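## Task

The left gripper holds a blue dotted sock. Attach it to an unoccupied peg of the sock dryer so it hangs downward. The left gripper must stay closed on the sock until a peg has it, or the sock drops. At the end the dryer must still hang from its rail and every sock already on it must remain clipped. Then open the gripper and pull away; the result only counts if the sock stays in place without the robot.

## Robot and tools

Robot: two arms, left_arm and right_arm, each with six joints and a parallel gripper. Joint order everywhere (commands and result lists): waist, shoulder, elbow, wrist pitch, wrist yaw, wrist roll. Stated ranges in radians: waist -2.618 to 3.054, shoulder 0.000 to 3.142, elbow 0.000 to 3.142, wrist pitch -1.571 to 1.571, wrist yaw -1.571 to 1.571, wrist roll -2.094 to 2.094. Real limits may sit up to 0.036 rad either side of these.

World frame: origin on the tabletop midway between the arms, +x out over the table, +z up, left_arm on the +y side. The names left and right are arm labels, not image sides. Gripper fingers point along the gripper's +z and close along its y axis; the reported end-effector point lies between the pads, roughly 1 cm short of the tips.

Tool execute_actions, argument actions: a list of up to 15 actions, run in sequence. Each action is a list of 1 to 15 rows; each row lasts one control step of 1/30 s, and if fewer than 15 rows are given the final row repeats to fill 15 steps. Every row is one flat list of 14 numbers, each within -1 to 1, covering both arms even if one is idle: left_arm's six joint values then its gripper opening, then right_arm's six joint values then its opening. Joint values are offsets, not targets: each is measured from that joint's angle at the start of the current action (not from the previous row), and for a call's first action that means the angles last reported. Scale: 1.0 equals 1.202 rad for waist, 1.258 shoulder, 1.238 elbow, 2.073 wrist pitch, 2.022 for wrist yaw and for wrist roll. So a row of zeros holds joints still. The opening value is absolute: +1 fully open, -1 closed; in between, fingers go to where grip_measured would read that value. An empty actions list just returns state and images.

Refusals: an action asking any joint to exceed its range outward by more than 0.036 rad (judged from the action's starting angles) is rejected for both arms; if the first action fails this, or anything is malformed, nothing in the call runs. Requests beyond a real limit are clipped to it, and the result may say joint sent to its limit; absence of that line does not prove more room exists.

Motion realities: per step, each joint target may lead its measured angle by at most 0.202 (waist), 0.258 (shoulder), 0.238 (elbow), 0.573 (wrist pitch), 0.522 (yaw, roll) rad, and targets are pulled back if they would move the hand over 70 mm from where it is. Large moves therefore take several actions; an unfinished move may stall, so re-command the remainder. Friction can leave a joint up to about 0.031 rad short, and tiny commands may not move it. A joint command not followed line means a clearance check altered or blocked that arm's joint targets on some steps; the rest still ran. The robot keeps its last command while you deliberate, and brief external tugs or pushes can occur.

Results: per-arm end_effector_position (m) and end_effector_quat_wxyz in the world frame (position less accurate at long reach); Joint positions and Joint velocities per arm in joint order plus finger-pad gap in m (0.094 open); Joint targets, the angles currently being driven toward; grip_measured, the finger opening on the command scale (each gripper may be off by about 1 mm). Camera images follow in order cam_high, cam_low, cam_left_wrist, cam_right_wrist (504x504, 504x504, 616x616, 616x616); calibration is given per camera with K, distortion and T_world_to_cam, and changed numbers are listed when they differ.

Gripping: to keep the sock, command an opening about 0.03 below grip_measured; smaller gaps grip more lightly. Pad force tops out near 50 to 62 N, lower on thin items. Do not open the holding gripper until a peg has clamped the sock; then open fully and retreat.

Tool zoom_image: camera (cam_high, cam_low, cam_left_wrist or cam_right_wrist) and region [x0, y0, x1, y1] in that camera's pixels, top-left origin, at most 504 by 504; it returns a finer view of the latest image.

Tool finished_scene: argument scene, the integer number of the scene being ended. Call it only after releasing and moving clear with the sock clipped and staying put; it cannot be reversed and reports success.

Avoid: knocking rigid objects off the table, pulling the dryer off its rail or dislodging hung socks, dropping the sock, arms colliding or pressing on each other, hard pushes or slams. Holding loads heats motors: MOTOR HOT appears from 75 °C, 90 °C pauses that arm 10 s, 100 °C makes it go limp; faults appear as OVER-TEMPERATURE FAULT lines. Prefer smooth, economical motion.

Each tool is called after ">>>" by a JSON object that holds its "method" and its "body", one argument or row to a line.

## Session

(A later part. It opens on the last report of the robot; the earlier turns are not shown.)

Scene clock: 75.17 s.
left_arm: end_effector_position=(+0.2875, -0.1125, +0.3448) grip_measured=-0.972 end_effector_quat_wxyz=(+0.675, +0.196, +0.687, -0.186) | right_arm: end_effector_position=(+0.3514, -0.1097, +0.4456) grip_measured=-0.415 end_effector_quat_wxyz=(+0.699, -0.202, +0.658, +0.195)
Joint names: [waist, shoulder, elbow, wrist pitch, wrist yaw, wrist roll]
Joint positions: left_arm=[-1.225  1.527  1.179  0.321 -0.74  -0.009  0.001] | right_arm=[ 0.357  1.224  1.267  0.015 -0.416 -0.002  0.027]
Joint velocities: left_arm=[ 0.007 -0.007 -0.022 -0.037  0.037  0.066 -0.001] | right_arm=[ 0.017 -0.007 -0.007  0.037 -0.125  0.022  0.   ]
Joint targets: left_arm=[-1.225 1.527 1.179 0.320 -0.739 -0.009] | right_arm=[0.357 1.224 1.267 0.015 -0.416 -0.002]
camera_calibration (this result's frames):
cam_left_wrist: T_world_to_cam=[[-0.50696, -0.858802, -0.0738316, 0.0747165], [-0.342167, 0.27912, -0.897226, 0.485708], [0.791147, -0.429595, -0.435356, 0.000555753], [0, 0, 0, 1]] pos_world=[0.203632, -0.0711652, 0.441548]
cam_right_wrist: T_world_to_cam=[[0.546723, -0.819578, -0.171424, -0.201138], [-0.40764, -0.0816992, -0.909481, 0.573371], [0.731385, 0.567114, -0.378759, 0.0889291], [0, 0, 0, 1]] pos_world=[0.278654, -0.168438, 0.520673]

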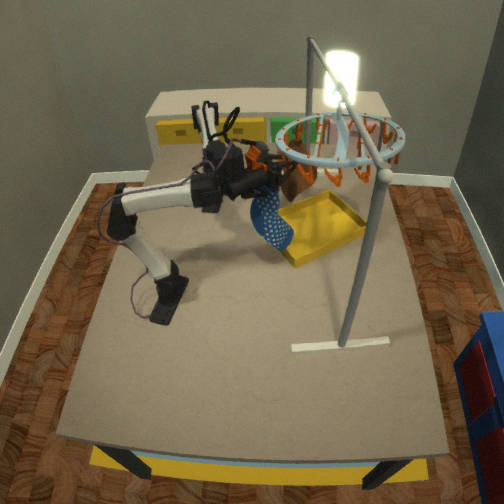

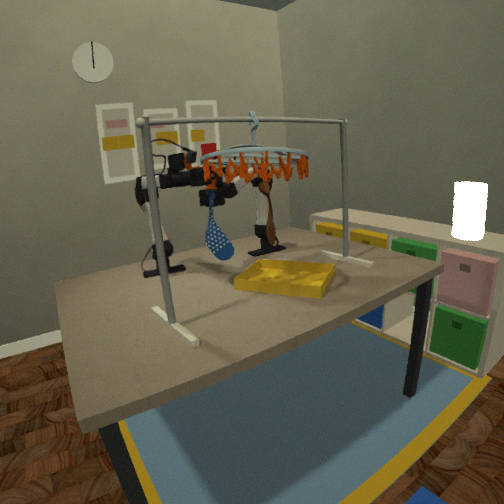

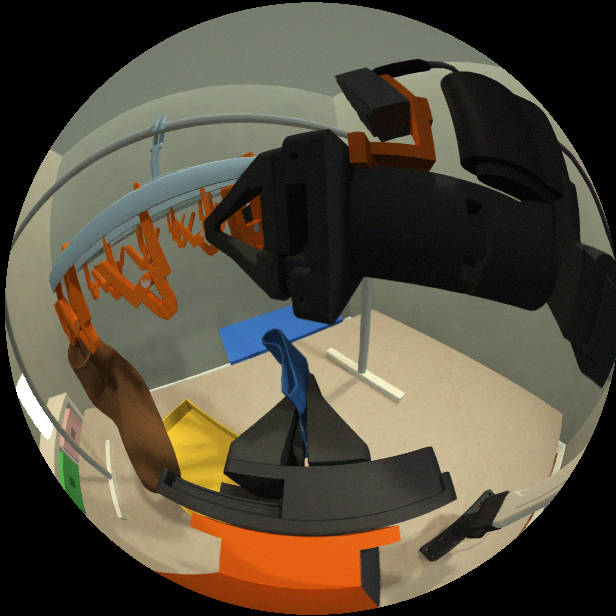

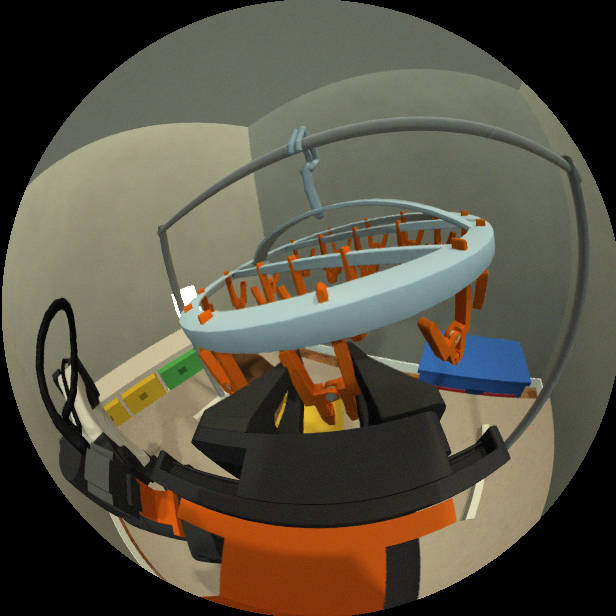

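>>> {"method": "execute_actions", "body": {
  "actions": [
    [[0.06,0,0,0,0,0,-1,0,0,0,0,0,0,-0.1]],
    [[0.05,0,0,0,0,0,-1,0,0,0,0,0,0,0.35]],
    [[0,0,0,0,0,0,-1,0,0,0.09,-0.1,0,0,0.35]],
    [[0,0,0,0,0,0,-1,0,0.04,0.116,-0.1,0,-0.03,0.35]],
    [[0,0,0,0,0,0,-1,0,0.04,0.116,-0.09,0,-0.03,0.35]],
    [[0,0,0,0,0,0,-1,0,0,0,0,0,0,0.35]]
  ]
}}

Scene clock: 89.63 s.
left_arm: end_effector_position=(+0.3388, -0.0782, +0.3448) grip_measured=-0.972 end_effector_quat_wxyz=(+0.685, +0.152, +0.698, -0.143) | right_arm: end_effector_position=(+0.3358, -0.1124, +0.4606) grip_measured=+0.347 end_effector_quat_wxyz=(+0.617, -0.225, +0.733, +0.176)
Joint names: [waist, shoulder, elbow, wrist pitch, wrist yaw, wrist roll]
Joint positions: left_arm=[-1.094  1.527  1.179  0.321 -0.735 -0.009  0.001] | right_arm=[ 0.357  1.297  1.632 -0.527 -0.416 -0.098  0.063]
Joint velocities: left_arm=[-0.022 -0.012  0.002  0.037  0.007 -0.066 -0.001] | right_arm=[-0.012 -0.002  0.007  0.081 -0.022  0.007  0.001]
Joint targets: left_arm=[-1.094 1.527 1.179 0.321 -0.735 -0.009] | right_arm=[0.357 1.297 1.632 -0.527 -0.416 -0.098]
camera_calibration (this result's frames):
cam_left_wrist: T_world_to_cam=[[-0.394431, -0.915963, -0.073734, 0.0875349], [-0.374793, 0.233616, -0.897192, 0.501146], [0.83902, -0.326245, -0.435441, -0.0333845], [0, 0, 0, 1]] pos_world=[0.250363, -0.0477883, 0.441541]
cam_right_wrist: T_world_to_cam=[[0.516802, -0.837665, -0.176729, -0.181728], [-0.574665, -0.186419, -0.796874, 0.57285], [0.634568, 0.513386, -0.577719, 0.225623], [0, 0, 0, 1]] pos_world=[0.279941, -0.161269, 0.554719]

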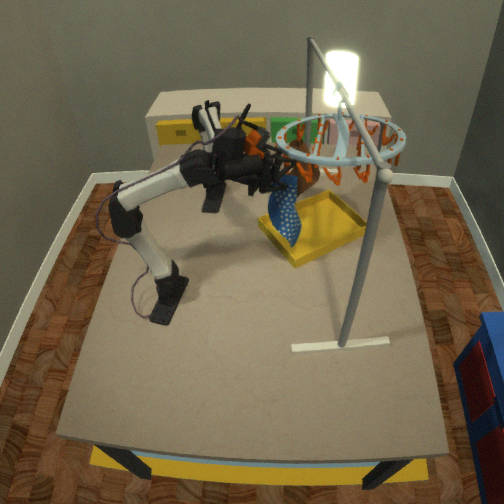

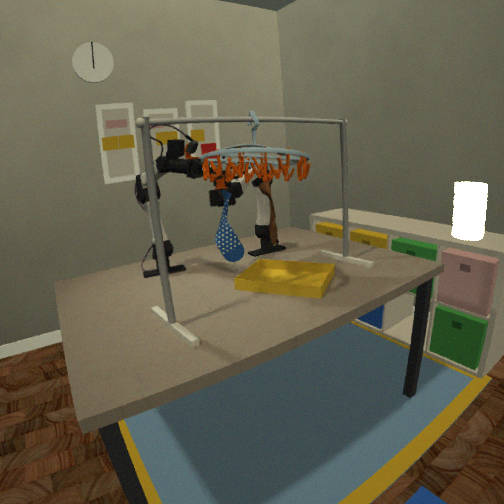

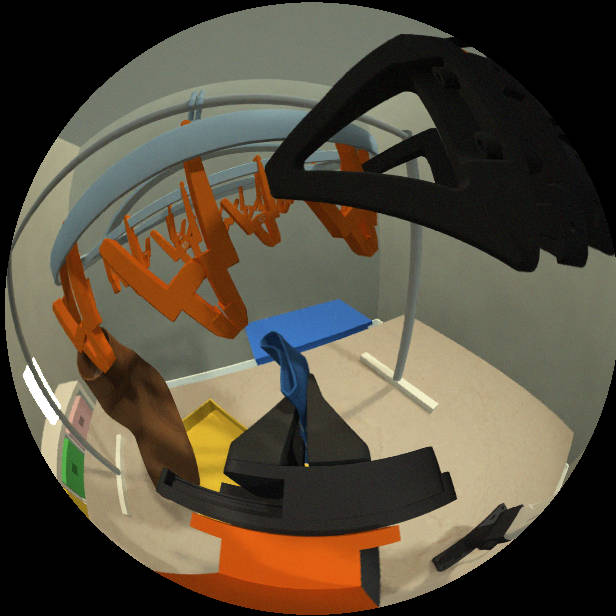

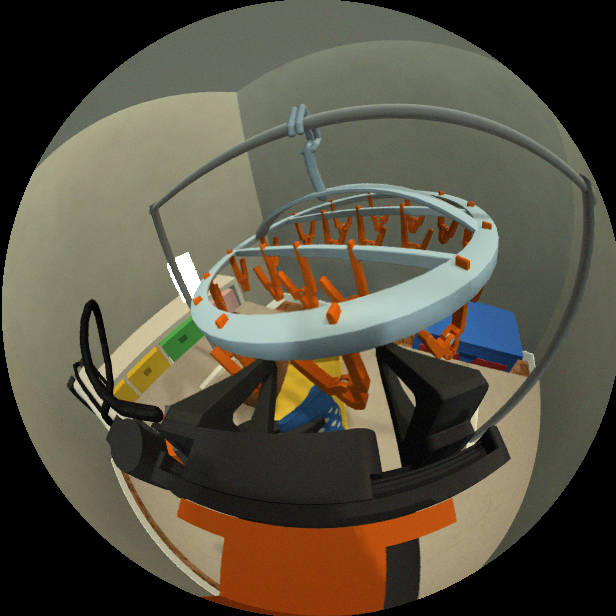

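>>> {"method": "execute_actions", "body": {
  "actions": [
    [[0.03,0,-0.12,0.12,0,0,-1,0,0,0,-0.022,0,0,0.1]],
    [[0,0,-0.12,0.12,0.07,0,-1,0,0,0,0,0,0,-0.2]],
    [[0,0,0,0.07,0.07,0,-1,0,0,0,0,0,0,-0.45]],
    [[0,0,0,0.04,0.08,0,-1,0,0,0,0,0,0,-0.65]],
    [[0,0,0,0,0,0,-1,0,0,0,0,0,0,-0.65]]
  ]
}}

>>> {"method": "zoom_image", "body": {
  "camera": "cam_right_wrist",
  "region": [260,320,400,440]
}}

>>> {"method": "zoom_image", "body": {
  "camera": "cam_high",
  "region": [240,130,340,220]
}}

Scene clock: 100.93 s.
left_arm: end_effector_position=(+0.2991, -0.0973, +0.3676) grip_measured=-0.972 end_effector_quat_wxyz=(+0.733, +0.183, +0.552, -0.352) | right_arm: end_effector_position=(+0.3334, -0.1109, +0.4536) grip_measured=-0.416 end_effector_quat_wxyz=(+0.605, -0.226, +0.742, +0.182)
Joint names: [waist, shoulder, elbow, wrist pitch, wrist yaw, wrist roll]
Joint positions: left_arm=[-1.062  1.521  0.913  0.958 -0.335 -0.008  0.001] | right_arm=[ 0.358  1.297  1.632 -0.559 -0.424 -0.098  0.027]
Joint velocities: left_arm=[-0.012  0.002 -0.022  0.037  0.007  0.081 -0.001] | right_arm=[-0.002  0.007  0.002  0.037 -0.066  0.007  0.001]
Joint targets: left_arm=[-1.062 1.521 0.913 0.958 -0.336 -0.008] | right_arm=[0.358 1.297 1.632 -0.559 -0.424 -0.098]
camera_calibration (this result's frames):
cam_left_wrist: T_world_to_cam=[[-0.697899, -0.713266, 0.0647268, 0.115648], [-0.118575, 0.0259441, -0.992606, 0.449497], [0.706313, -0.700413, -0.102682, -0.115425], [0, 0, 0, 1]] pos_world=[0.215536, -0.010019, 0.426835]
cam_right_wrist: T_world_to_cam=[[0.519308, -0.833194, -0.190015, -0.174786], [-0.597198, -0.19477, -0.778087, 0.56426], [0.611288, 0.517544, -0.598728, 0.240155], [0, 0, 0, 1]] pos_world=[0.280939, -0.16002, 0.549618]

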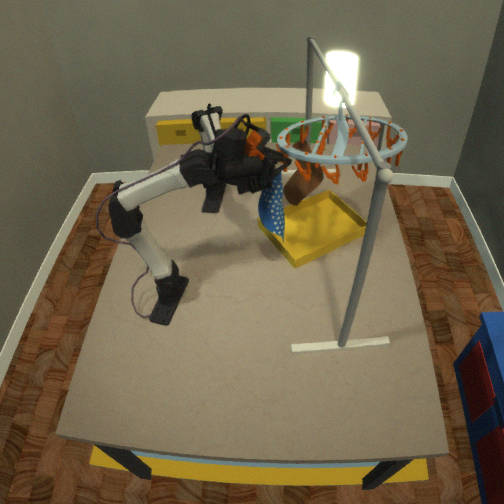

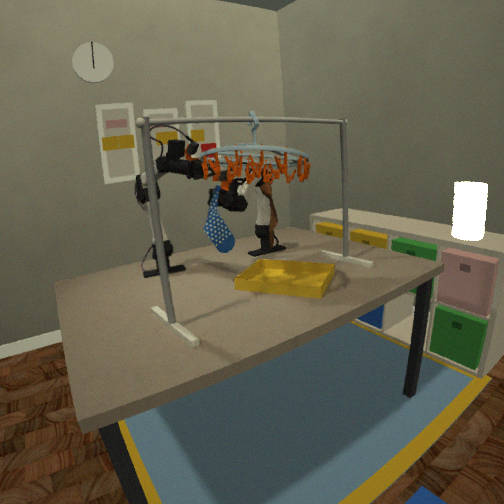

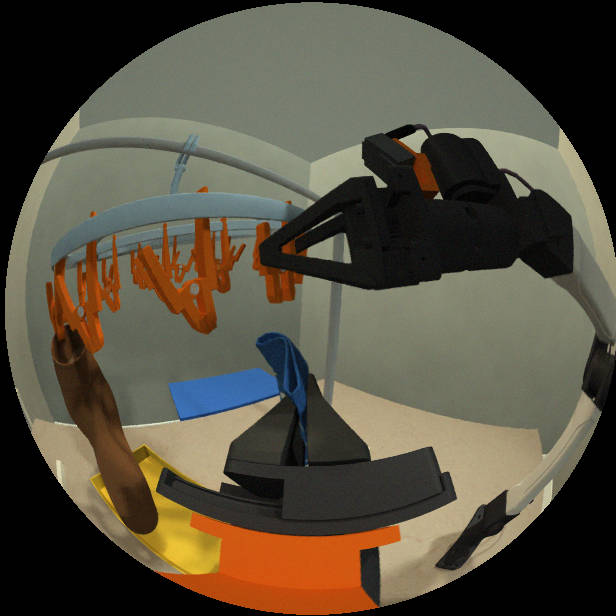

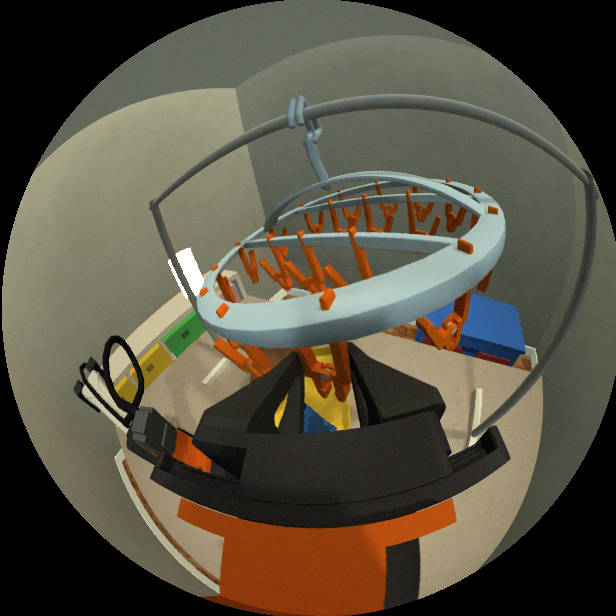

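Region (260, 320, 400, 440) of cam_right_wrist's 616x616 image, scaled by 3.600, with more detail than that image has; it fills the top 432 rows of this view, and the rest is white.

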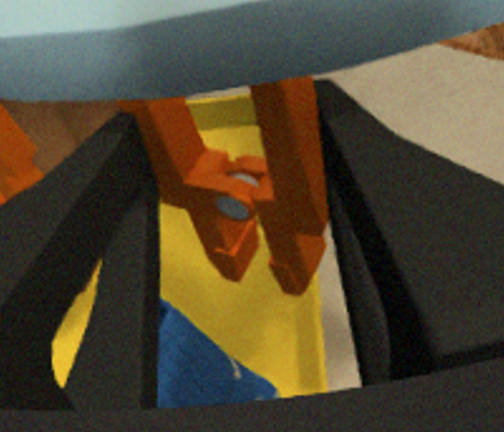

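Region (240, 130, 340, 220) of cam_high's 504x504 image, scaled by 5.040, with more detail than that image has; it fills the top 454 rows of this view, and the rest is white.

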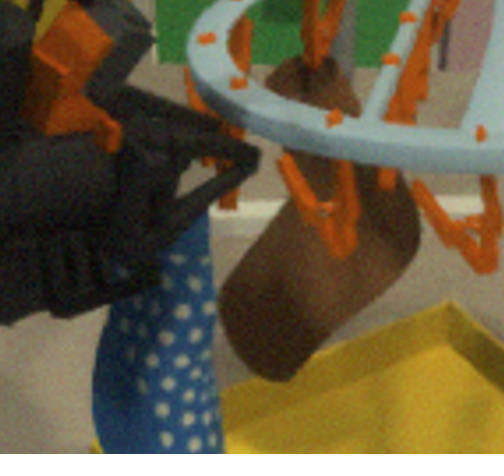

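>>> {"method": "execute_actions", "body": {
  "actions": [
    [[0,0.085,0.085,0,0,0,-1,0,0,0,0,0,0,-0.45]],
    [[0,0,0,0,0,0,-1,0,0,0,0,0,0,-0.45]]
  ]
}}

>>> {"method": "zoom_image", "body": {
  "camera": "cam_right_wrist",
  "region": [260,320,400,440]
}}

>>> {"method": "zoom_image", "body": {
  "camera": "cam_left_wrist",
  "region": [210,240,350,400]
}}

Scene clock: 106.40 s.
left_arm: end_effector_position=(+0.3103, -0.1202, +0.3613) grip_measured=-0.972 end_effector_quat_wxyz=(+0.731, +0.186, +0.556, -0.349) | right_arm: end_effector_position=(+0.3334, -0.1109, +0.4536) grip_measured=-0.416 end_effector_quat_wxyz=(+0.605, -0.226, +0.742, +0.182)
Joint names: [waist, shoulder, elbow, wrist pitch, wrist yaw, wrist roll]
Joint positions: left_arm=[-1.062  1.618  0.997  0.958 -0.336 -0.008  0.001] | right_arm=[ 0.358  1.297  1.632 -0.559 -0.424 -0.098  0.027]
Joint velocities: left_arm=[ 0.002 -0.007 -0.017  0.066 -0.037 -0.051 -0.001] | right_arm=[ 0.007 -0.012 -0.002 -0.051 -0.037 -0.037 -0.   ]
Joint targets: left_arm=[-1.062 1.618 0.997 0.958 -0.336 -0.008] | right_arm=[0.358 1.297 1.632 -0.559 -0.424 -0.098]
camera_calibration (this result's frames):
cam_left_wrist: T_world_to_cam=[[-0.696725, -0.714802, 0.060264, 0.108584], [-0.125016, 0.0382693, -0.991416, 0.448167], [0.70636, -0.698279, -0.116025, -0.135036], [0, 0, 0, 1]] pos_world=[0.227065, -0.0338279, 0.422108]
cam_right_wrist: T_world_to_cam=[[0.519308, -0.833194, -0.190015, -0.174786], [-0.597198, -0.19477, -0.778087, 0.56426], [0.611288, 0.517544, -0.598728, 0.240155], [0, 0, 0, 1]] pos_world=[0.280939, -0.16002, 0.549618]

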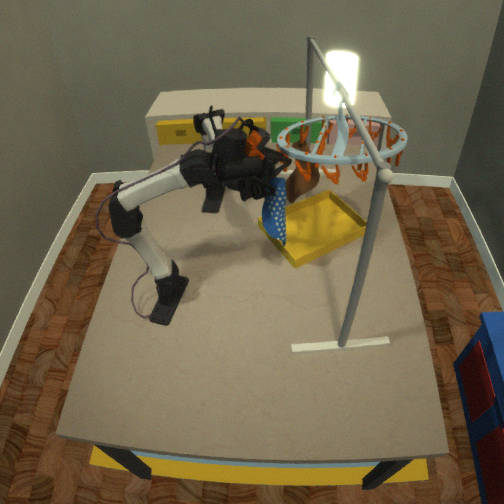

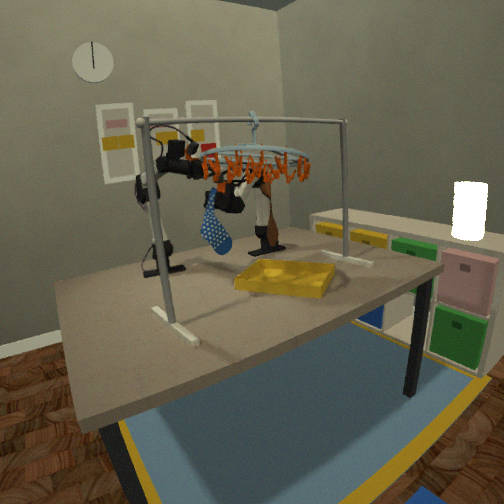

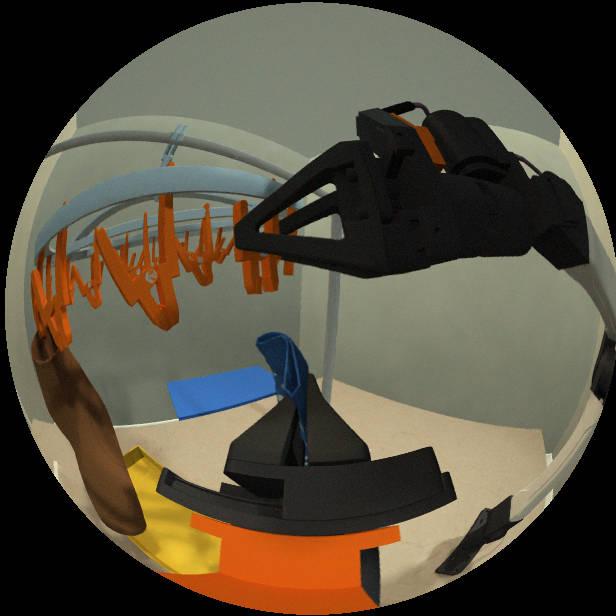

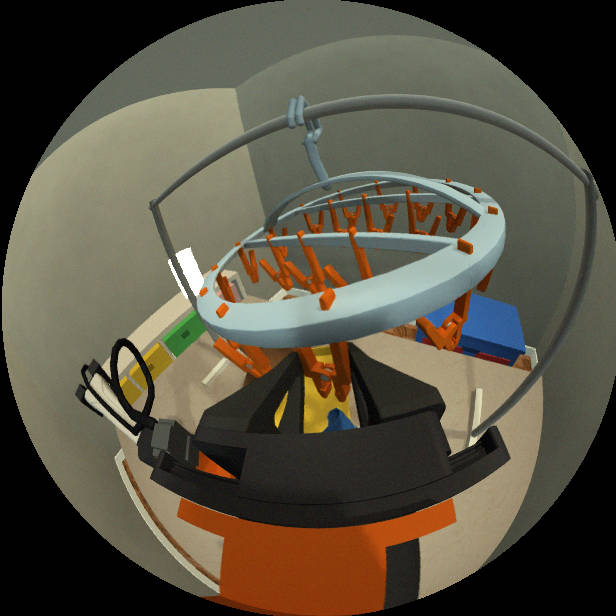

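Region (260, 320, 400, 440) of cam_right_wrist's 616x616 image, scaled by 3.600, with more detail than that image has; it fills the top 432 rows of this view, and the rest is white.

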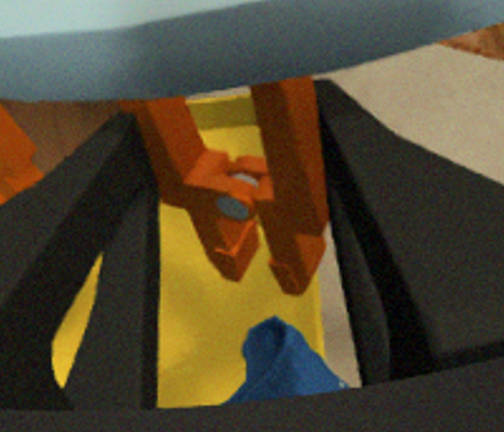

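Region (210, 240, 350, 400) of cam_left_wrist's 616x616 image, scaled by 3.150, with more detail than that image has; it fills the left 441 columns of this view, and the rest is white.

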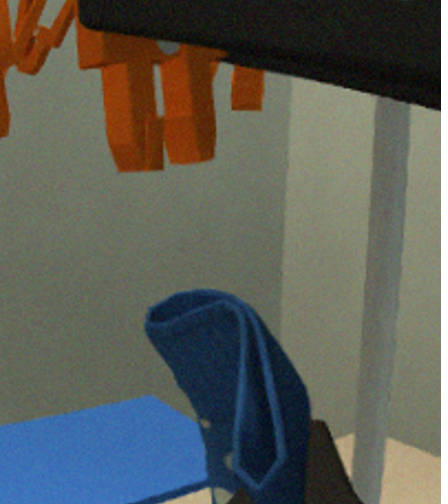

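>>> {"method": "execute_actions", "body": {
  "actions": [
    [[0.024,0.035,0.045,0.045,0,0,-1,0,0,0,0,0,0,-0.45]],
    [[0,0,0,0,0,0,-1,0,0,0,0,0,0,-0.45]]
  ]
}}

>>> {"method": "zoom_image", "body": {
  "camera": "cam_right_wrist",
  "region": [260,320,400,440]
}}

>>> {"method": "zoom_image", "body": {
  "camera": "cam_left_wrist",
  "region": [210,240,350,400]
}}

Scene clock: 110.93 s.
left_arm: end_effector_position=(+0.3202, -0.1148, +0.3794) grip_measured=-0.972 end_effector_quat_wxyz=(+0.750, +0.160, +0.533, -0.357) | right_arm: end_effector_position=(+0.3334, -0.1109, +0.4536) grip_measured=-0.416 end_effector_quat_wxyz=(+0.605, -0.226, +0.742, +0.182)
Joint names: [waist, shoulder, elbow, wrist pitch, wrist yaw, wrist roll]
Joint positions: left_arm=[-1.039  1.646  1.029  1.032 -0.336 -0.008  0.001] | right_arm=[ 0.358  1.297  1.632 -0.559 -0.424 -0.098  0.027]
Joint velocities: left_arm=[-0.007 -0.012 -0.012 -0.007 -0.022 -0.022 -0.   ] | right_arm=[ 0.002  0.017 -0.012 -0.139  0.037  0.066 -0.001]
Joint targets: left_arm=[-1.039 1.646 1.029 1.032 -0.336 -0.008] | right_arm=[0.358 1.297 1.632 -0.559 -0.424 -0.098]
camera_calibration (this result's frames):
cam_left_wrist: T_world_to_cam=[[-0.682839, -0.725342, 0.0872391, 0.102318], [-0.0900994, -0.0348906, -0.995321, 0.449086], [0.724992, -0.687504, -0.0415283, -0.169106], [0, 0, 0, 1]] pos_world=[0.232929, -0.0263768, 0.431036]
cam_right_wrist: T_world_to_cam=[[0.519308, -0.833194, -0.190015, -0.174786], [-0.597198, -0.19477, -0.778087, 0.56426], [0.611288, 0.517544, -0.598728, 0.240155], [0, 0, 0, 1]] pos_world=[0.280939, -0.16002, 0.549618]

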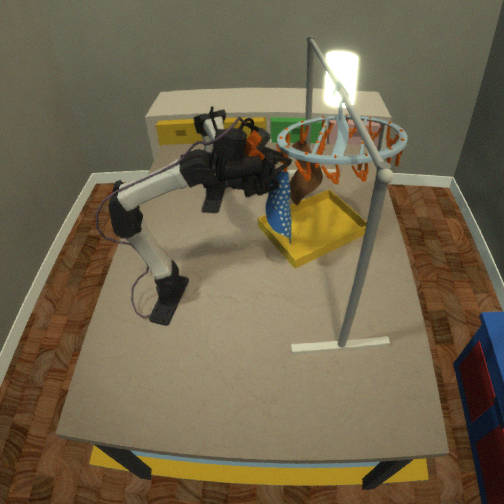

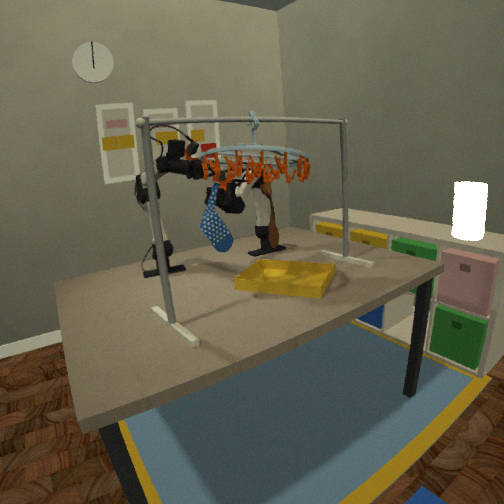

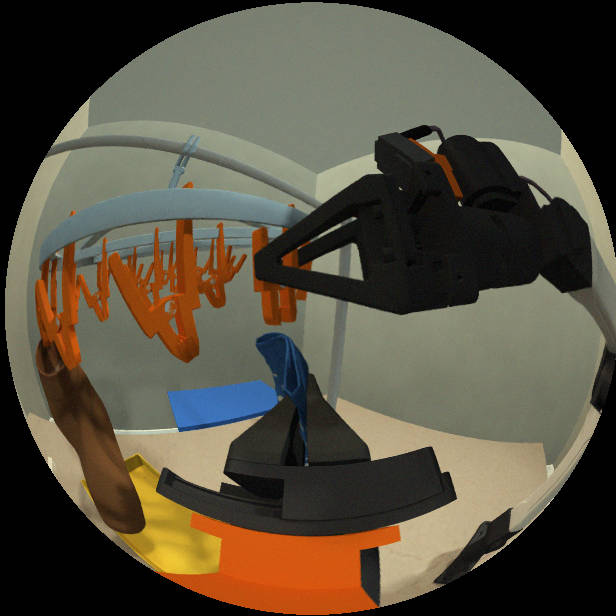

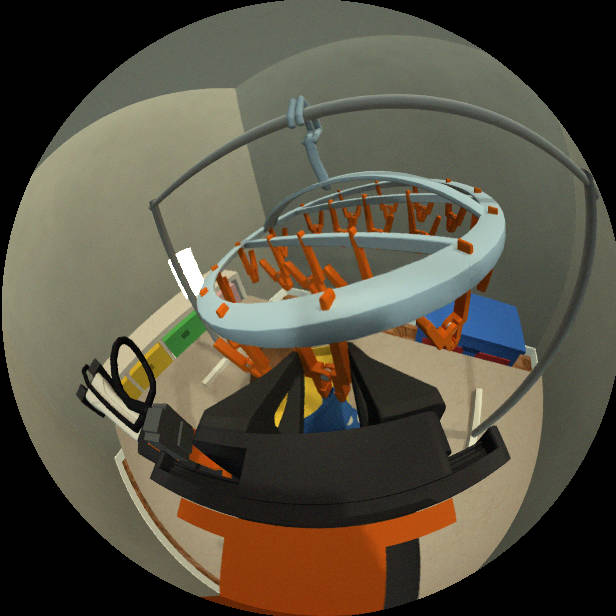

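Region (260, 320, 400, 440) of cam_right_wrist's 616x616 image, scaled by 3.600, with more detail than that image has; it fills the top 432 rows of this view, and the rest is white.

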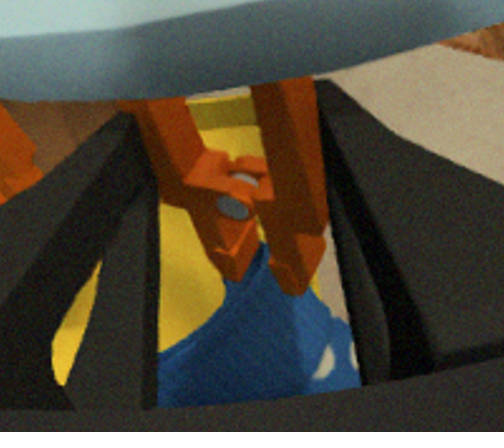

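Region (210, 240, 350, 400) of cam_left_wrist's 616x616 image, scaled by 3.150, with more detail than that image has; it fills the left 441 columns of this view, and the rest is white.

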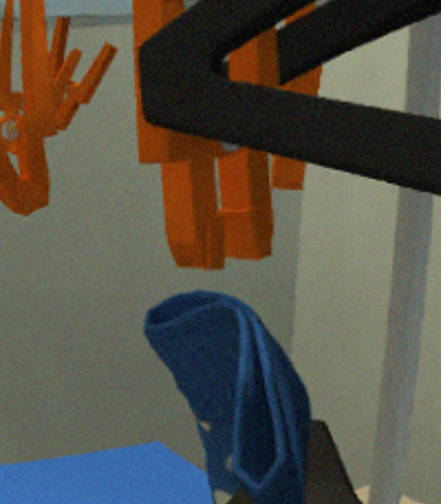

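>>> {"method": "execute_actions", "body": {
  "actions": [
    [[0,0.024,0.052,0,0,0,-1,0,0,0,0,0,0,-0.45]],
    [[0,0,0,0,0,0,-1,0,0,0,0,0,0,-0.45]]
  ]
}}

>>> {"method": "zoom_image", "body": {
  "camera": "cam_right_wrist",
  "region": [260,320,400,440]
}}

>>> {"method": "zoom_image", "body": {
  "camera": "cam_left_wrist",
  "region": [210,240,350,400]
}}

Scene clock: 116.70 s.
left_arm: end_effector_position=(+0.3217, -0.1179, +0.3922) grip_measured=-0.972 end_effector_quat_wxyz=(+0.756, +0.152, +0.523, -0.363) | right_arm: end_effector_position=(+0.3334, -0.1109, +0.4536) grip_measured=-0.416 end_effector_quat_wxyz=(+0.605, -0.226, +0.742, +0.182)
Joint names: [waist, shoulder, elbow, wrist pitch, wrist yaw, wrist roll]
Joint positions: left_arm=[-1.039  1.66   1.072  1.032 -0.336 -0.008  0.001] | right_arm=[ 0.358  1.297  1.632 -0.559 -0.424 -0.098  0.027]
Joint velocities: left_arm=[ 0.002 -0.012  0.012  0.051 -0.022  0.022  0.001] | right_arm=[-0.012  0.007  0.012  0.037  0.066  0.007  0.   ]
Joint targets: left_arm=[-1.039 1.660 1.072 1.032 -0.336 -0.008] | right_arm=[0.358 1.297 1.632 -0.559 -0.424 -0.098]
camera_calibration (this result's frames):
cam_left_wrist: T_world_to_cam=[[-0.684049, -0.722962, 0.0969673, 0.0968986], [-0.0770146, -0.06061, -0.995186, 0.454523], [0.725359, -0.688224, -0.0142184, -0.182735], [0, 0, 0, 1]] pos_world=[0.233837, -0.0281598, 0.44034]
cam_right_wrist: T_world_to_cam=[[0.519308, -0.833194, -0.190015, -0.174786], [-0.597198, -0.19477, -0.778087, 0.56426], [0.611288, 0.517544, -0.598728, 0.240155], [0, 0, 0, 1]] pos_world=[0.280939, -0.16002, 0.549618]

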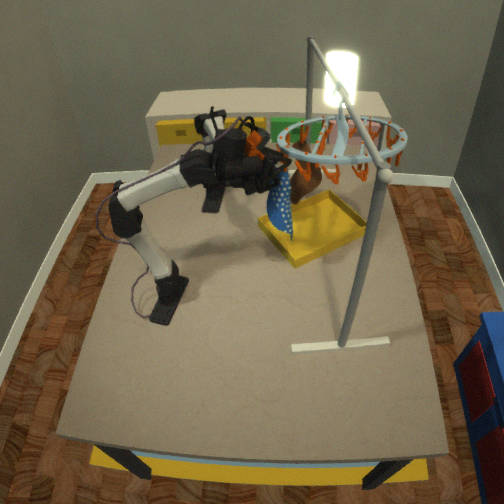

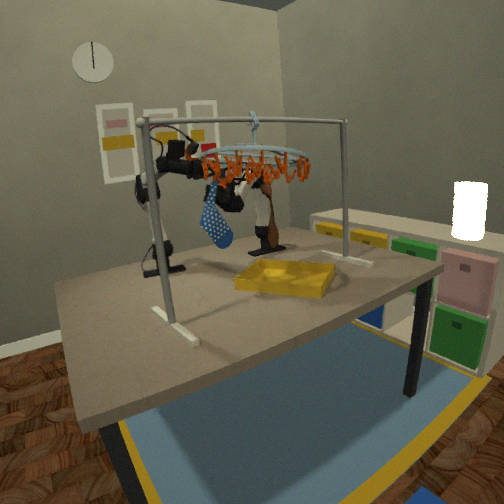

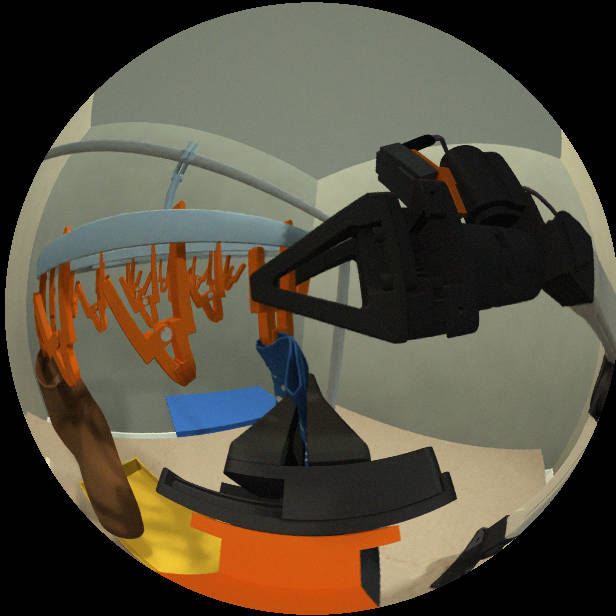

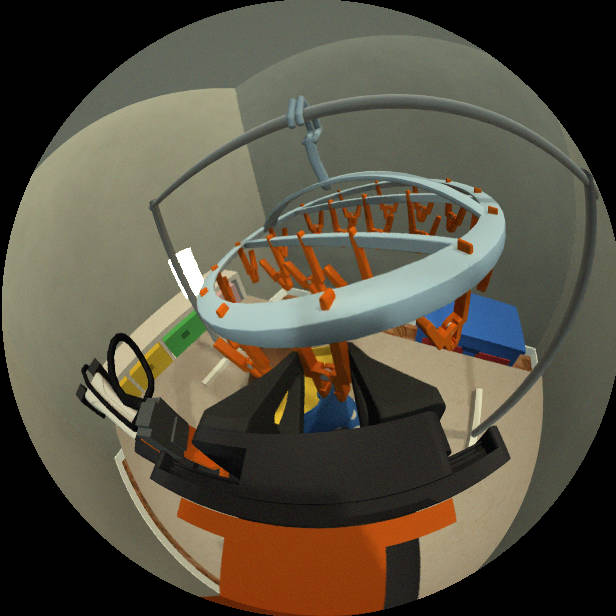

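Region (260, 320, 400, 440) of cam_right_wrist's 616x616 image, scaled by 3.600, with more detail than that image has; it fills the top 432 rows of this view, and the rest is white.

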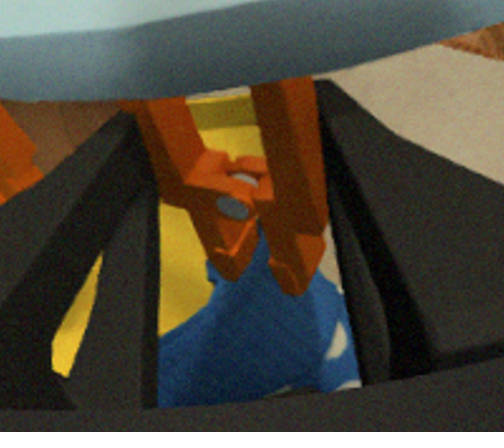

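Region (210, 240, 350, 400) of cam_left_wrist's 616x616 image, scaled by 3.150, with more detail than that image has; it fills the left 441 columns of this view, and the rest is white.

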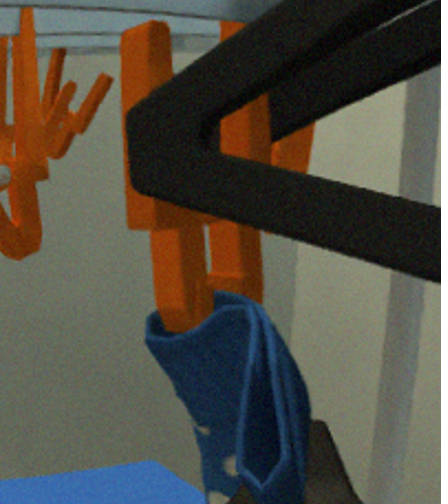

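Wall is entering the jaws. Higher a bit, then release the peg.

>>> {"method": "execute_actions", "body": {
  "actions": [
    [[0,0,0.034,0,0,0,-1,0,0,0,0,0,0,-0.45]],
    [[0,0,0,0,0,0,-1,0,0,0,0,0,0,-0.3]],
    [[0,0,0,0,0,0,-1,0,0,0,0,0,0,-0.1]],
    [[0,0,0,0,0,0,-1,0,0,0,0,0,0,0.1]]
  ]
}}

>>> {"method": "zoom_image", "body": {
  "camera": "cam_left_wrist",
  "region": [210,240,350,400]
}}

>>> {"method": "zoom_image", "body": {
  "camera": "cam_right_wrist",
  "region": [260,320,400,440]
}}

Scene clock: 122.33 s.
left_arm: end_effector_position=(+0.3216, -0.1177, +0.4010) grip_measured=-0.972 end_effector_quat_wxyz=(+0.759, +0.148, +0.517, -0.366) | right_arm: end_effector_position=(+0.3333, -0.1108, +0.4536) grip_measured=+0.097 end_effector_quat_wxyz=(+0.605, -0.227, +0.741, +0.182)
Joint names: [waist, shoulder, elbow, wrist pitch, wrist yaw, wrist roll]
Joint positions: left_arm=[-1.039  1.66   1.093  1.031 -0.336 -0.008  0.001] | right_arm=[ 0.358  1.297  1.632 -0.559 -0.425 -0.098  0.052]
Joint velocities: left_arm=[ 0.012 -0.007 -0.002  0.007  0.022 -0.037 -0.001] | right_arm=[-0.017 -0.002  0.007 -0.007  0.007 -0.007 -0.001]
Joint targets: left_arm=[-1.039 1.660 1.093 1.031 -0.336 -0.008] | right_arm=[0.358 1.297 1.632 -0.559 -0.425 -0.098]
camera_calibration (this result's frames):
cam_left_wrist: T_world_to_cam=[[-0.684898, -0.721294, 0.103197, 0.0941016], [-0.0685815, -0.077186, -0.994655, 0.458391], [0.725404, -0.688314, 0.00339706, -0.189464], [0, 0, 0, 1]] pos_world=[0.233325, -0.0271545, 0.446873]
cam_right_wrist: T_world_to_cam=[[0.519616, -0.832985, -0.190092, -0.174765], [-0.597136, -0.194927, -0.778095, 0.56422], [0.611088, 0.517821, -0.598693, 0.240233], [0, 0, 0, 1]] pos_world=[0.280923, -0.159993, 0.549621]

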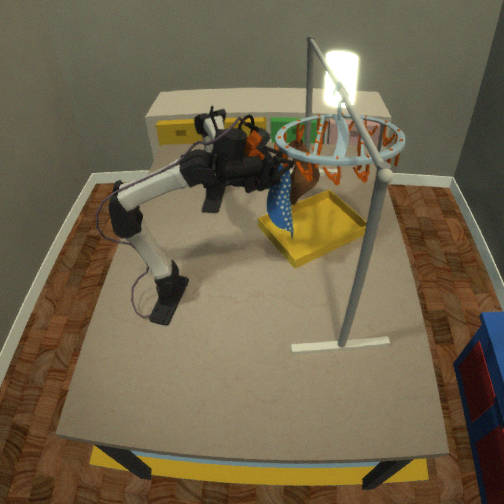

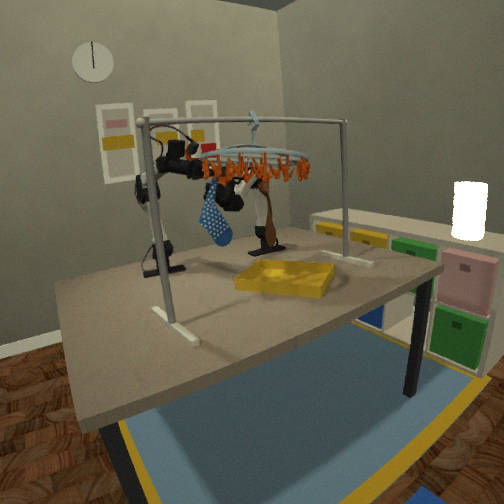

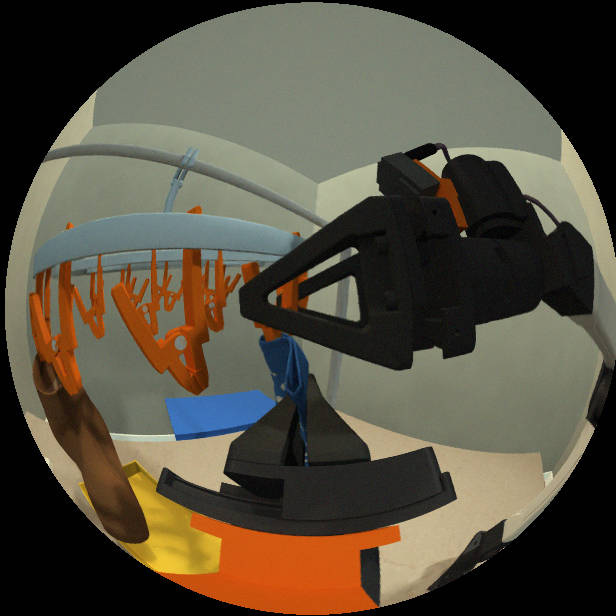

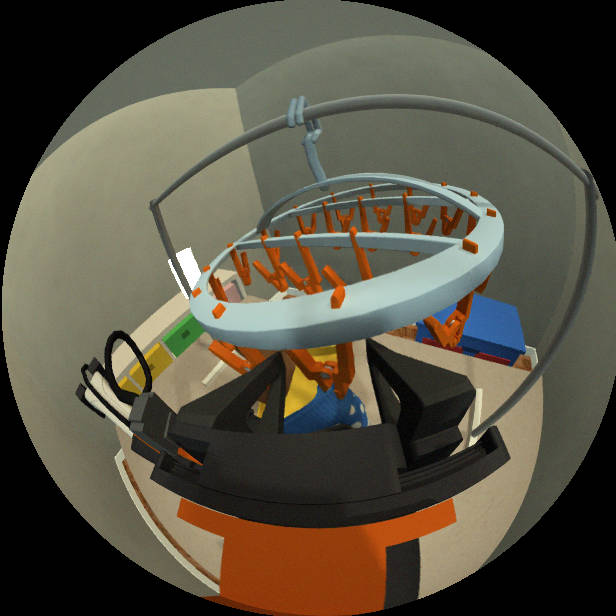

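Region (210, 240, 350, 400) of cam_left_wrist's 616x616 image, scaled by 3.150, with more detail than that image has; it fills the left 441 columns of this view, and the rest is white.

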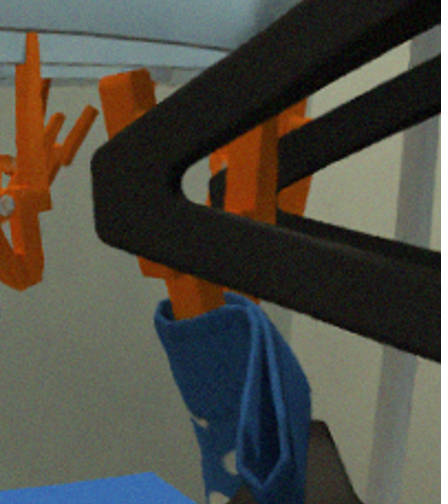

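Region (260, 320, 400, 440) of cam_right_wrist's 616x616 image, scaled by 3.600, with more detail than that image has; it fills the top 432 rows of this view, and the rest is white.

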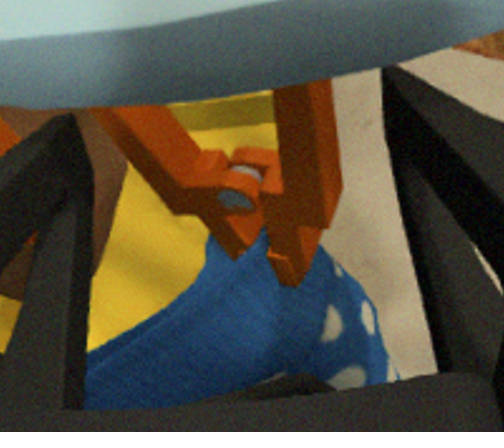

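Clipped. Release and retreat.

>>> {"method": "execute_actions", "body": {
  "actions": [
    [[0,0,0,0,0,0,-0.5,0,0,0,0,0,0,0.2]],
    [[0,-0.12,-0.15,0,0,0,-0.5,-0.02,-0.08,-0.02,-0.06,-0.02,0,0.2]],
    [[0,-0.18,-0.18,0,0,0,-0.5,-0.03,-0.1,-0.03,-0.06,-0.02,0,0.2]],
    [[0,-0.18,-0.16,0,0,0,-0.5,-0.1,-0.15,-0.1,0,0,0,0.2]],
    [[0,-0.18,-0.13,0,0,0,-0.5,-0.17,-0.15,-0.1,0,0,0,0.2]],
    [[0,0,0,0,0,0,-0.5,0,0,0,0,0,0,0.2]]
  ]
}}

Scene clock: 128.37 s.
left_arm: end_effector_position=(+0.2242, +0.0708, +0.4072) grip_measured=-0.502 end_effector_quat_wxyz=(+0.788, +0.106, +0.454, -0.401) | right_arm: end_effector_position=(+0.1671, -0.1982, +0.4636) grip_measured=+0.197 end_effector_quat_wxyz=(+0.676, -0.129, +0.721, +0.080)
Joint names: [waist, shoulder, elbow, wrist pitch, wrist yaw, wrist roll]
Joint positions: left_arm=[-1.039  0.836  0.423  1.052 -0.328 -0.008  0.023] | right_arm=[ 0.007  0.684  1.371 -0.77  -0.49  -0.098  0.056]
Joint velocities: left_arm=[-0.017 -0.012 -0.002  0.022 -0.007 -0.007 -0.001] | right_arm=[-0.007 -0.007 -0.017  0.037  0.022 -0.037 -0.001]
Joint targets: left_arm=[-1.039 0.836 0.423 1.052 -0.328 -0.008] | right_arm=[0.007 0.684 1.371 -0.770 -0.490 -0.098]
camera_calibration (this result's frames):
cam_left_wrist: T_world_to_cam=[[-0.701061, -0.69609, 0.154832, 0.143434], [0.0129768, -0.229542, -0.973212, 0.45626], [0.712984, -0.680272, 0.169956, -0.0546776], [0, 0, 0, 1]] pos_world=[0.133619, 0.167378, 0.431122]
cam_right_wrist: T_world_to_cam=[[0.286132, -0.948143, -0.138396, -0.16704], [-0.511863, -0.0291495, -0.858572, 0.511621], [0.810015, 0.316505, -0.49366, 0.27114], [0, 0, 0, 1]] pos_world=[0.0900476, -0.229281, 0.549997]

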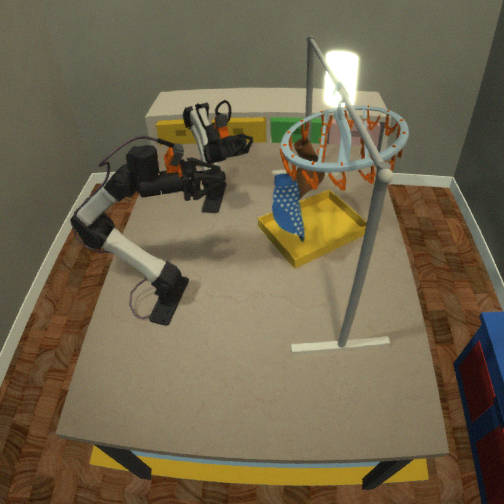

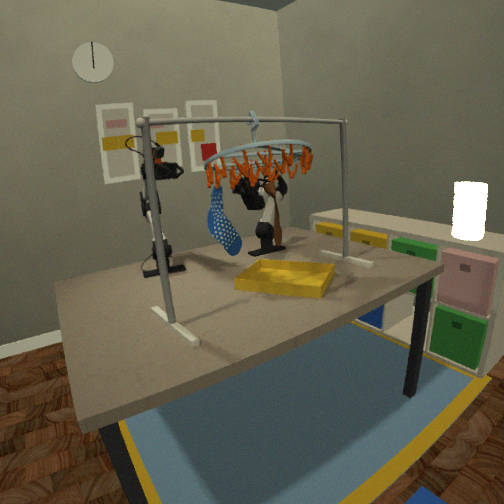

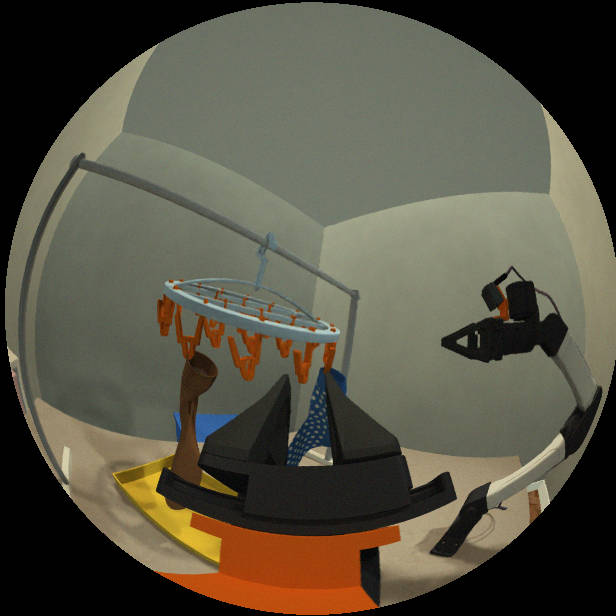

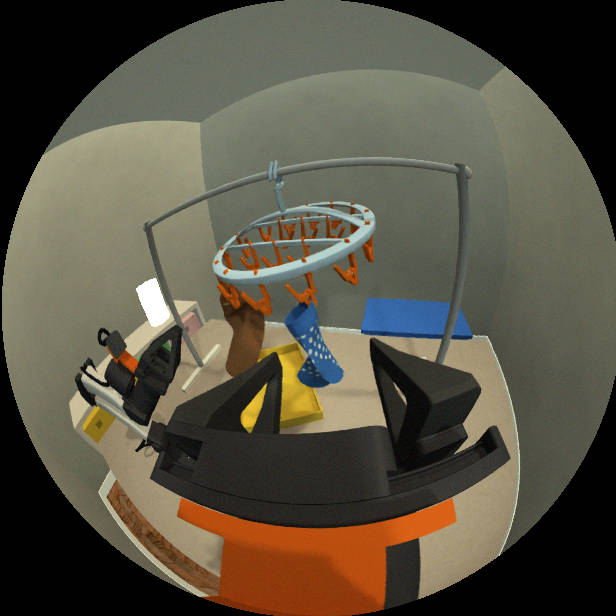

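>>> {"method": "finished_scene", "body": {
  "scene": 1
}}

The scene is finished: the task was done.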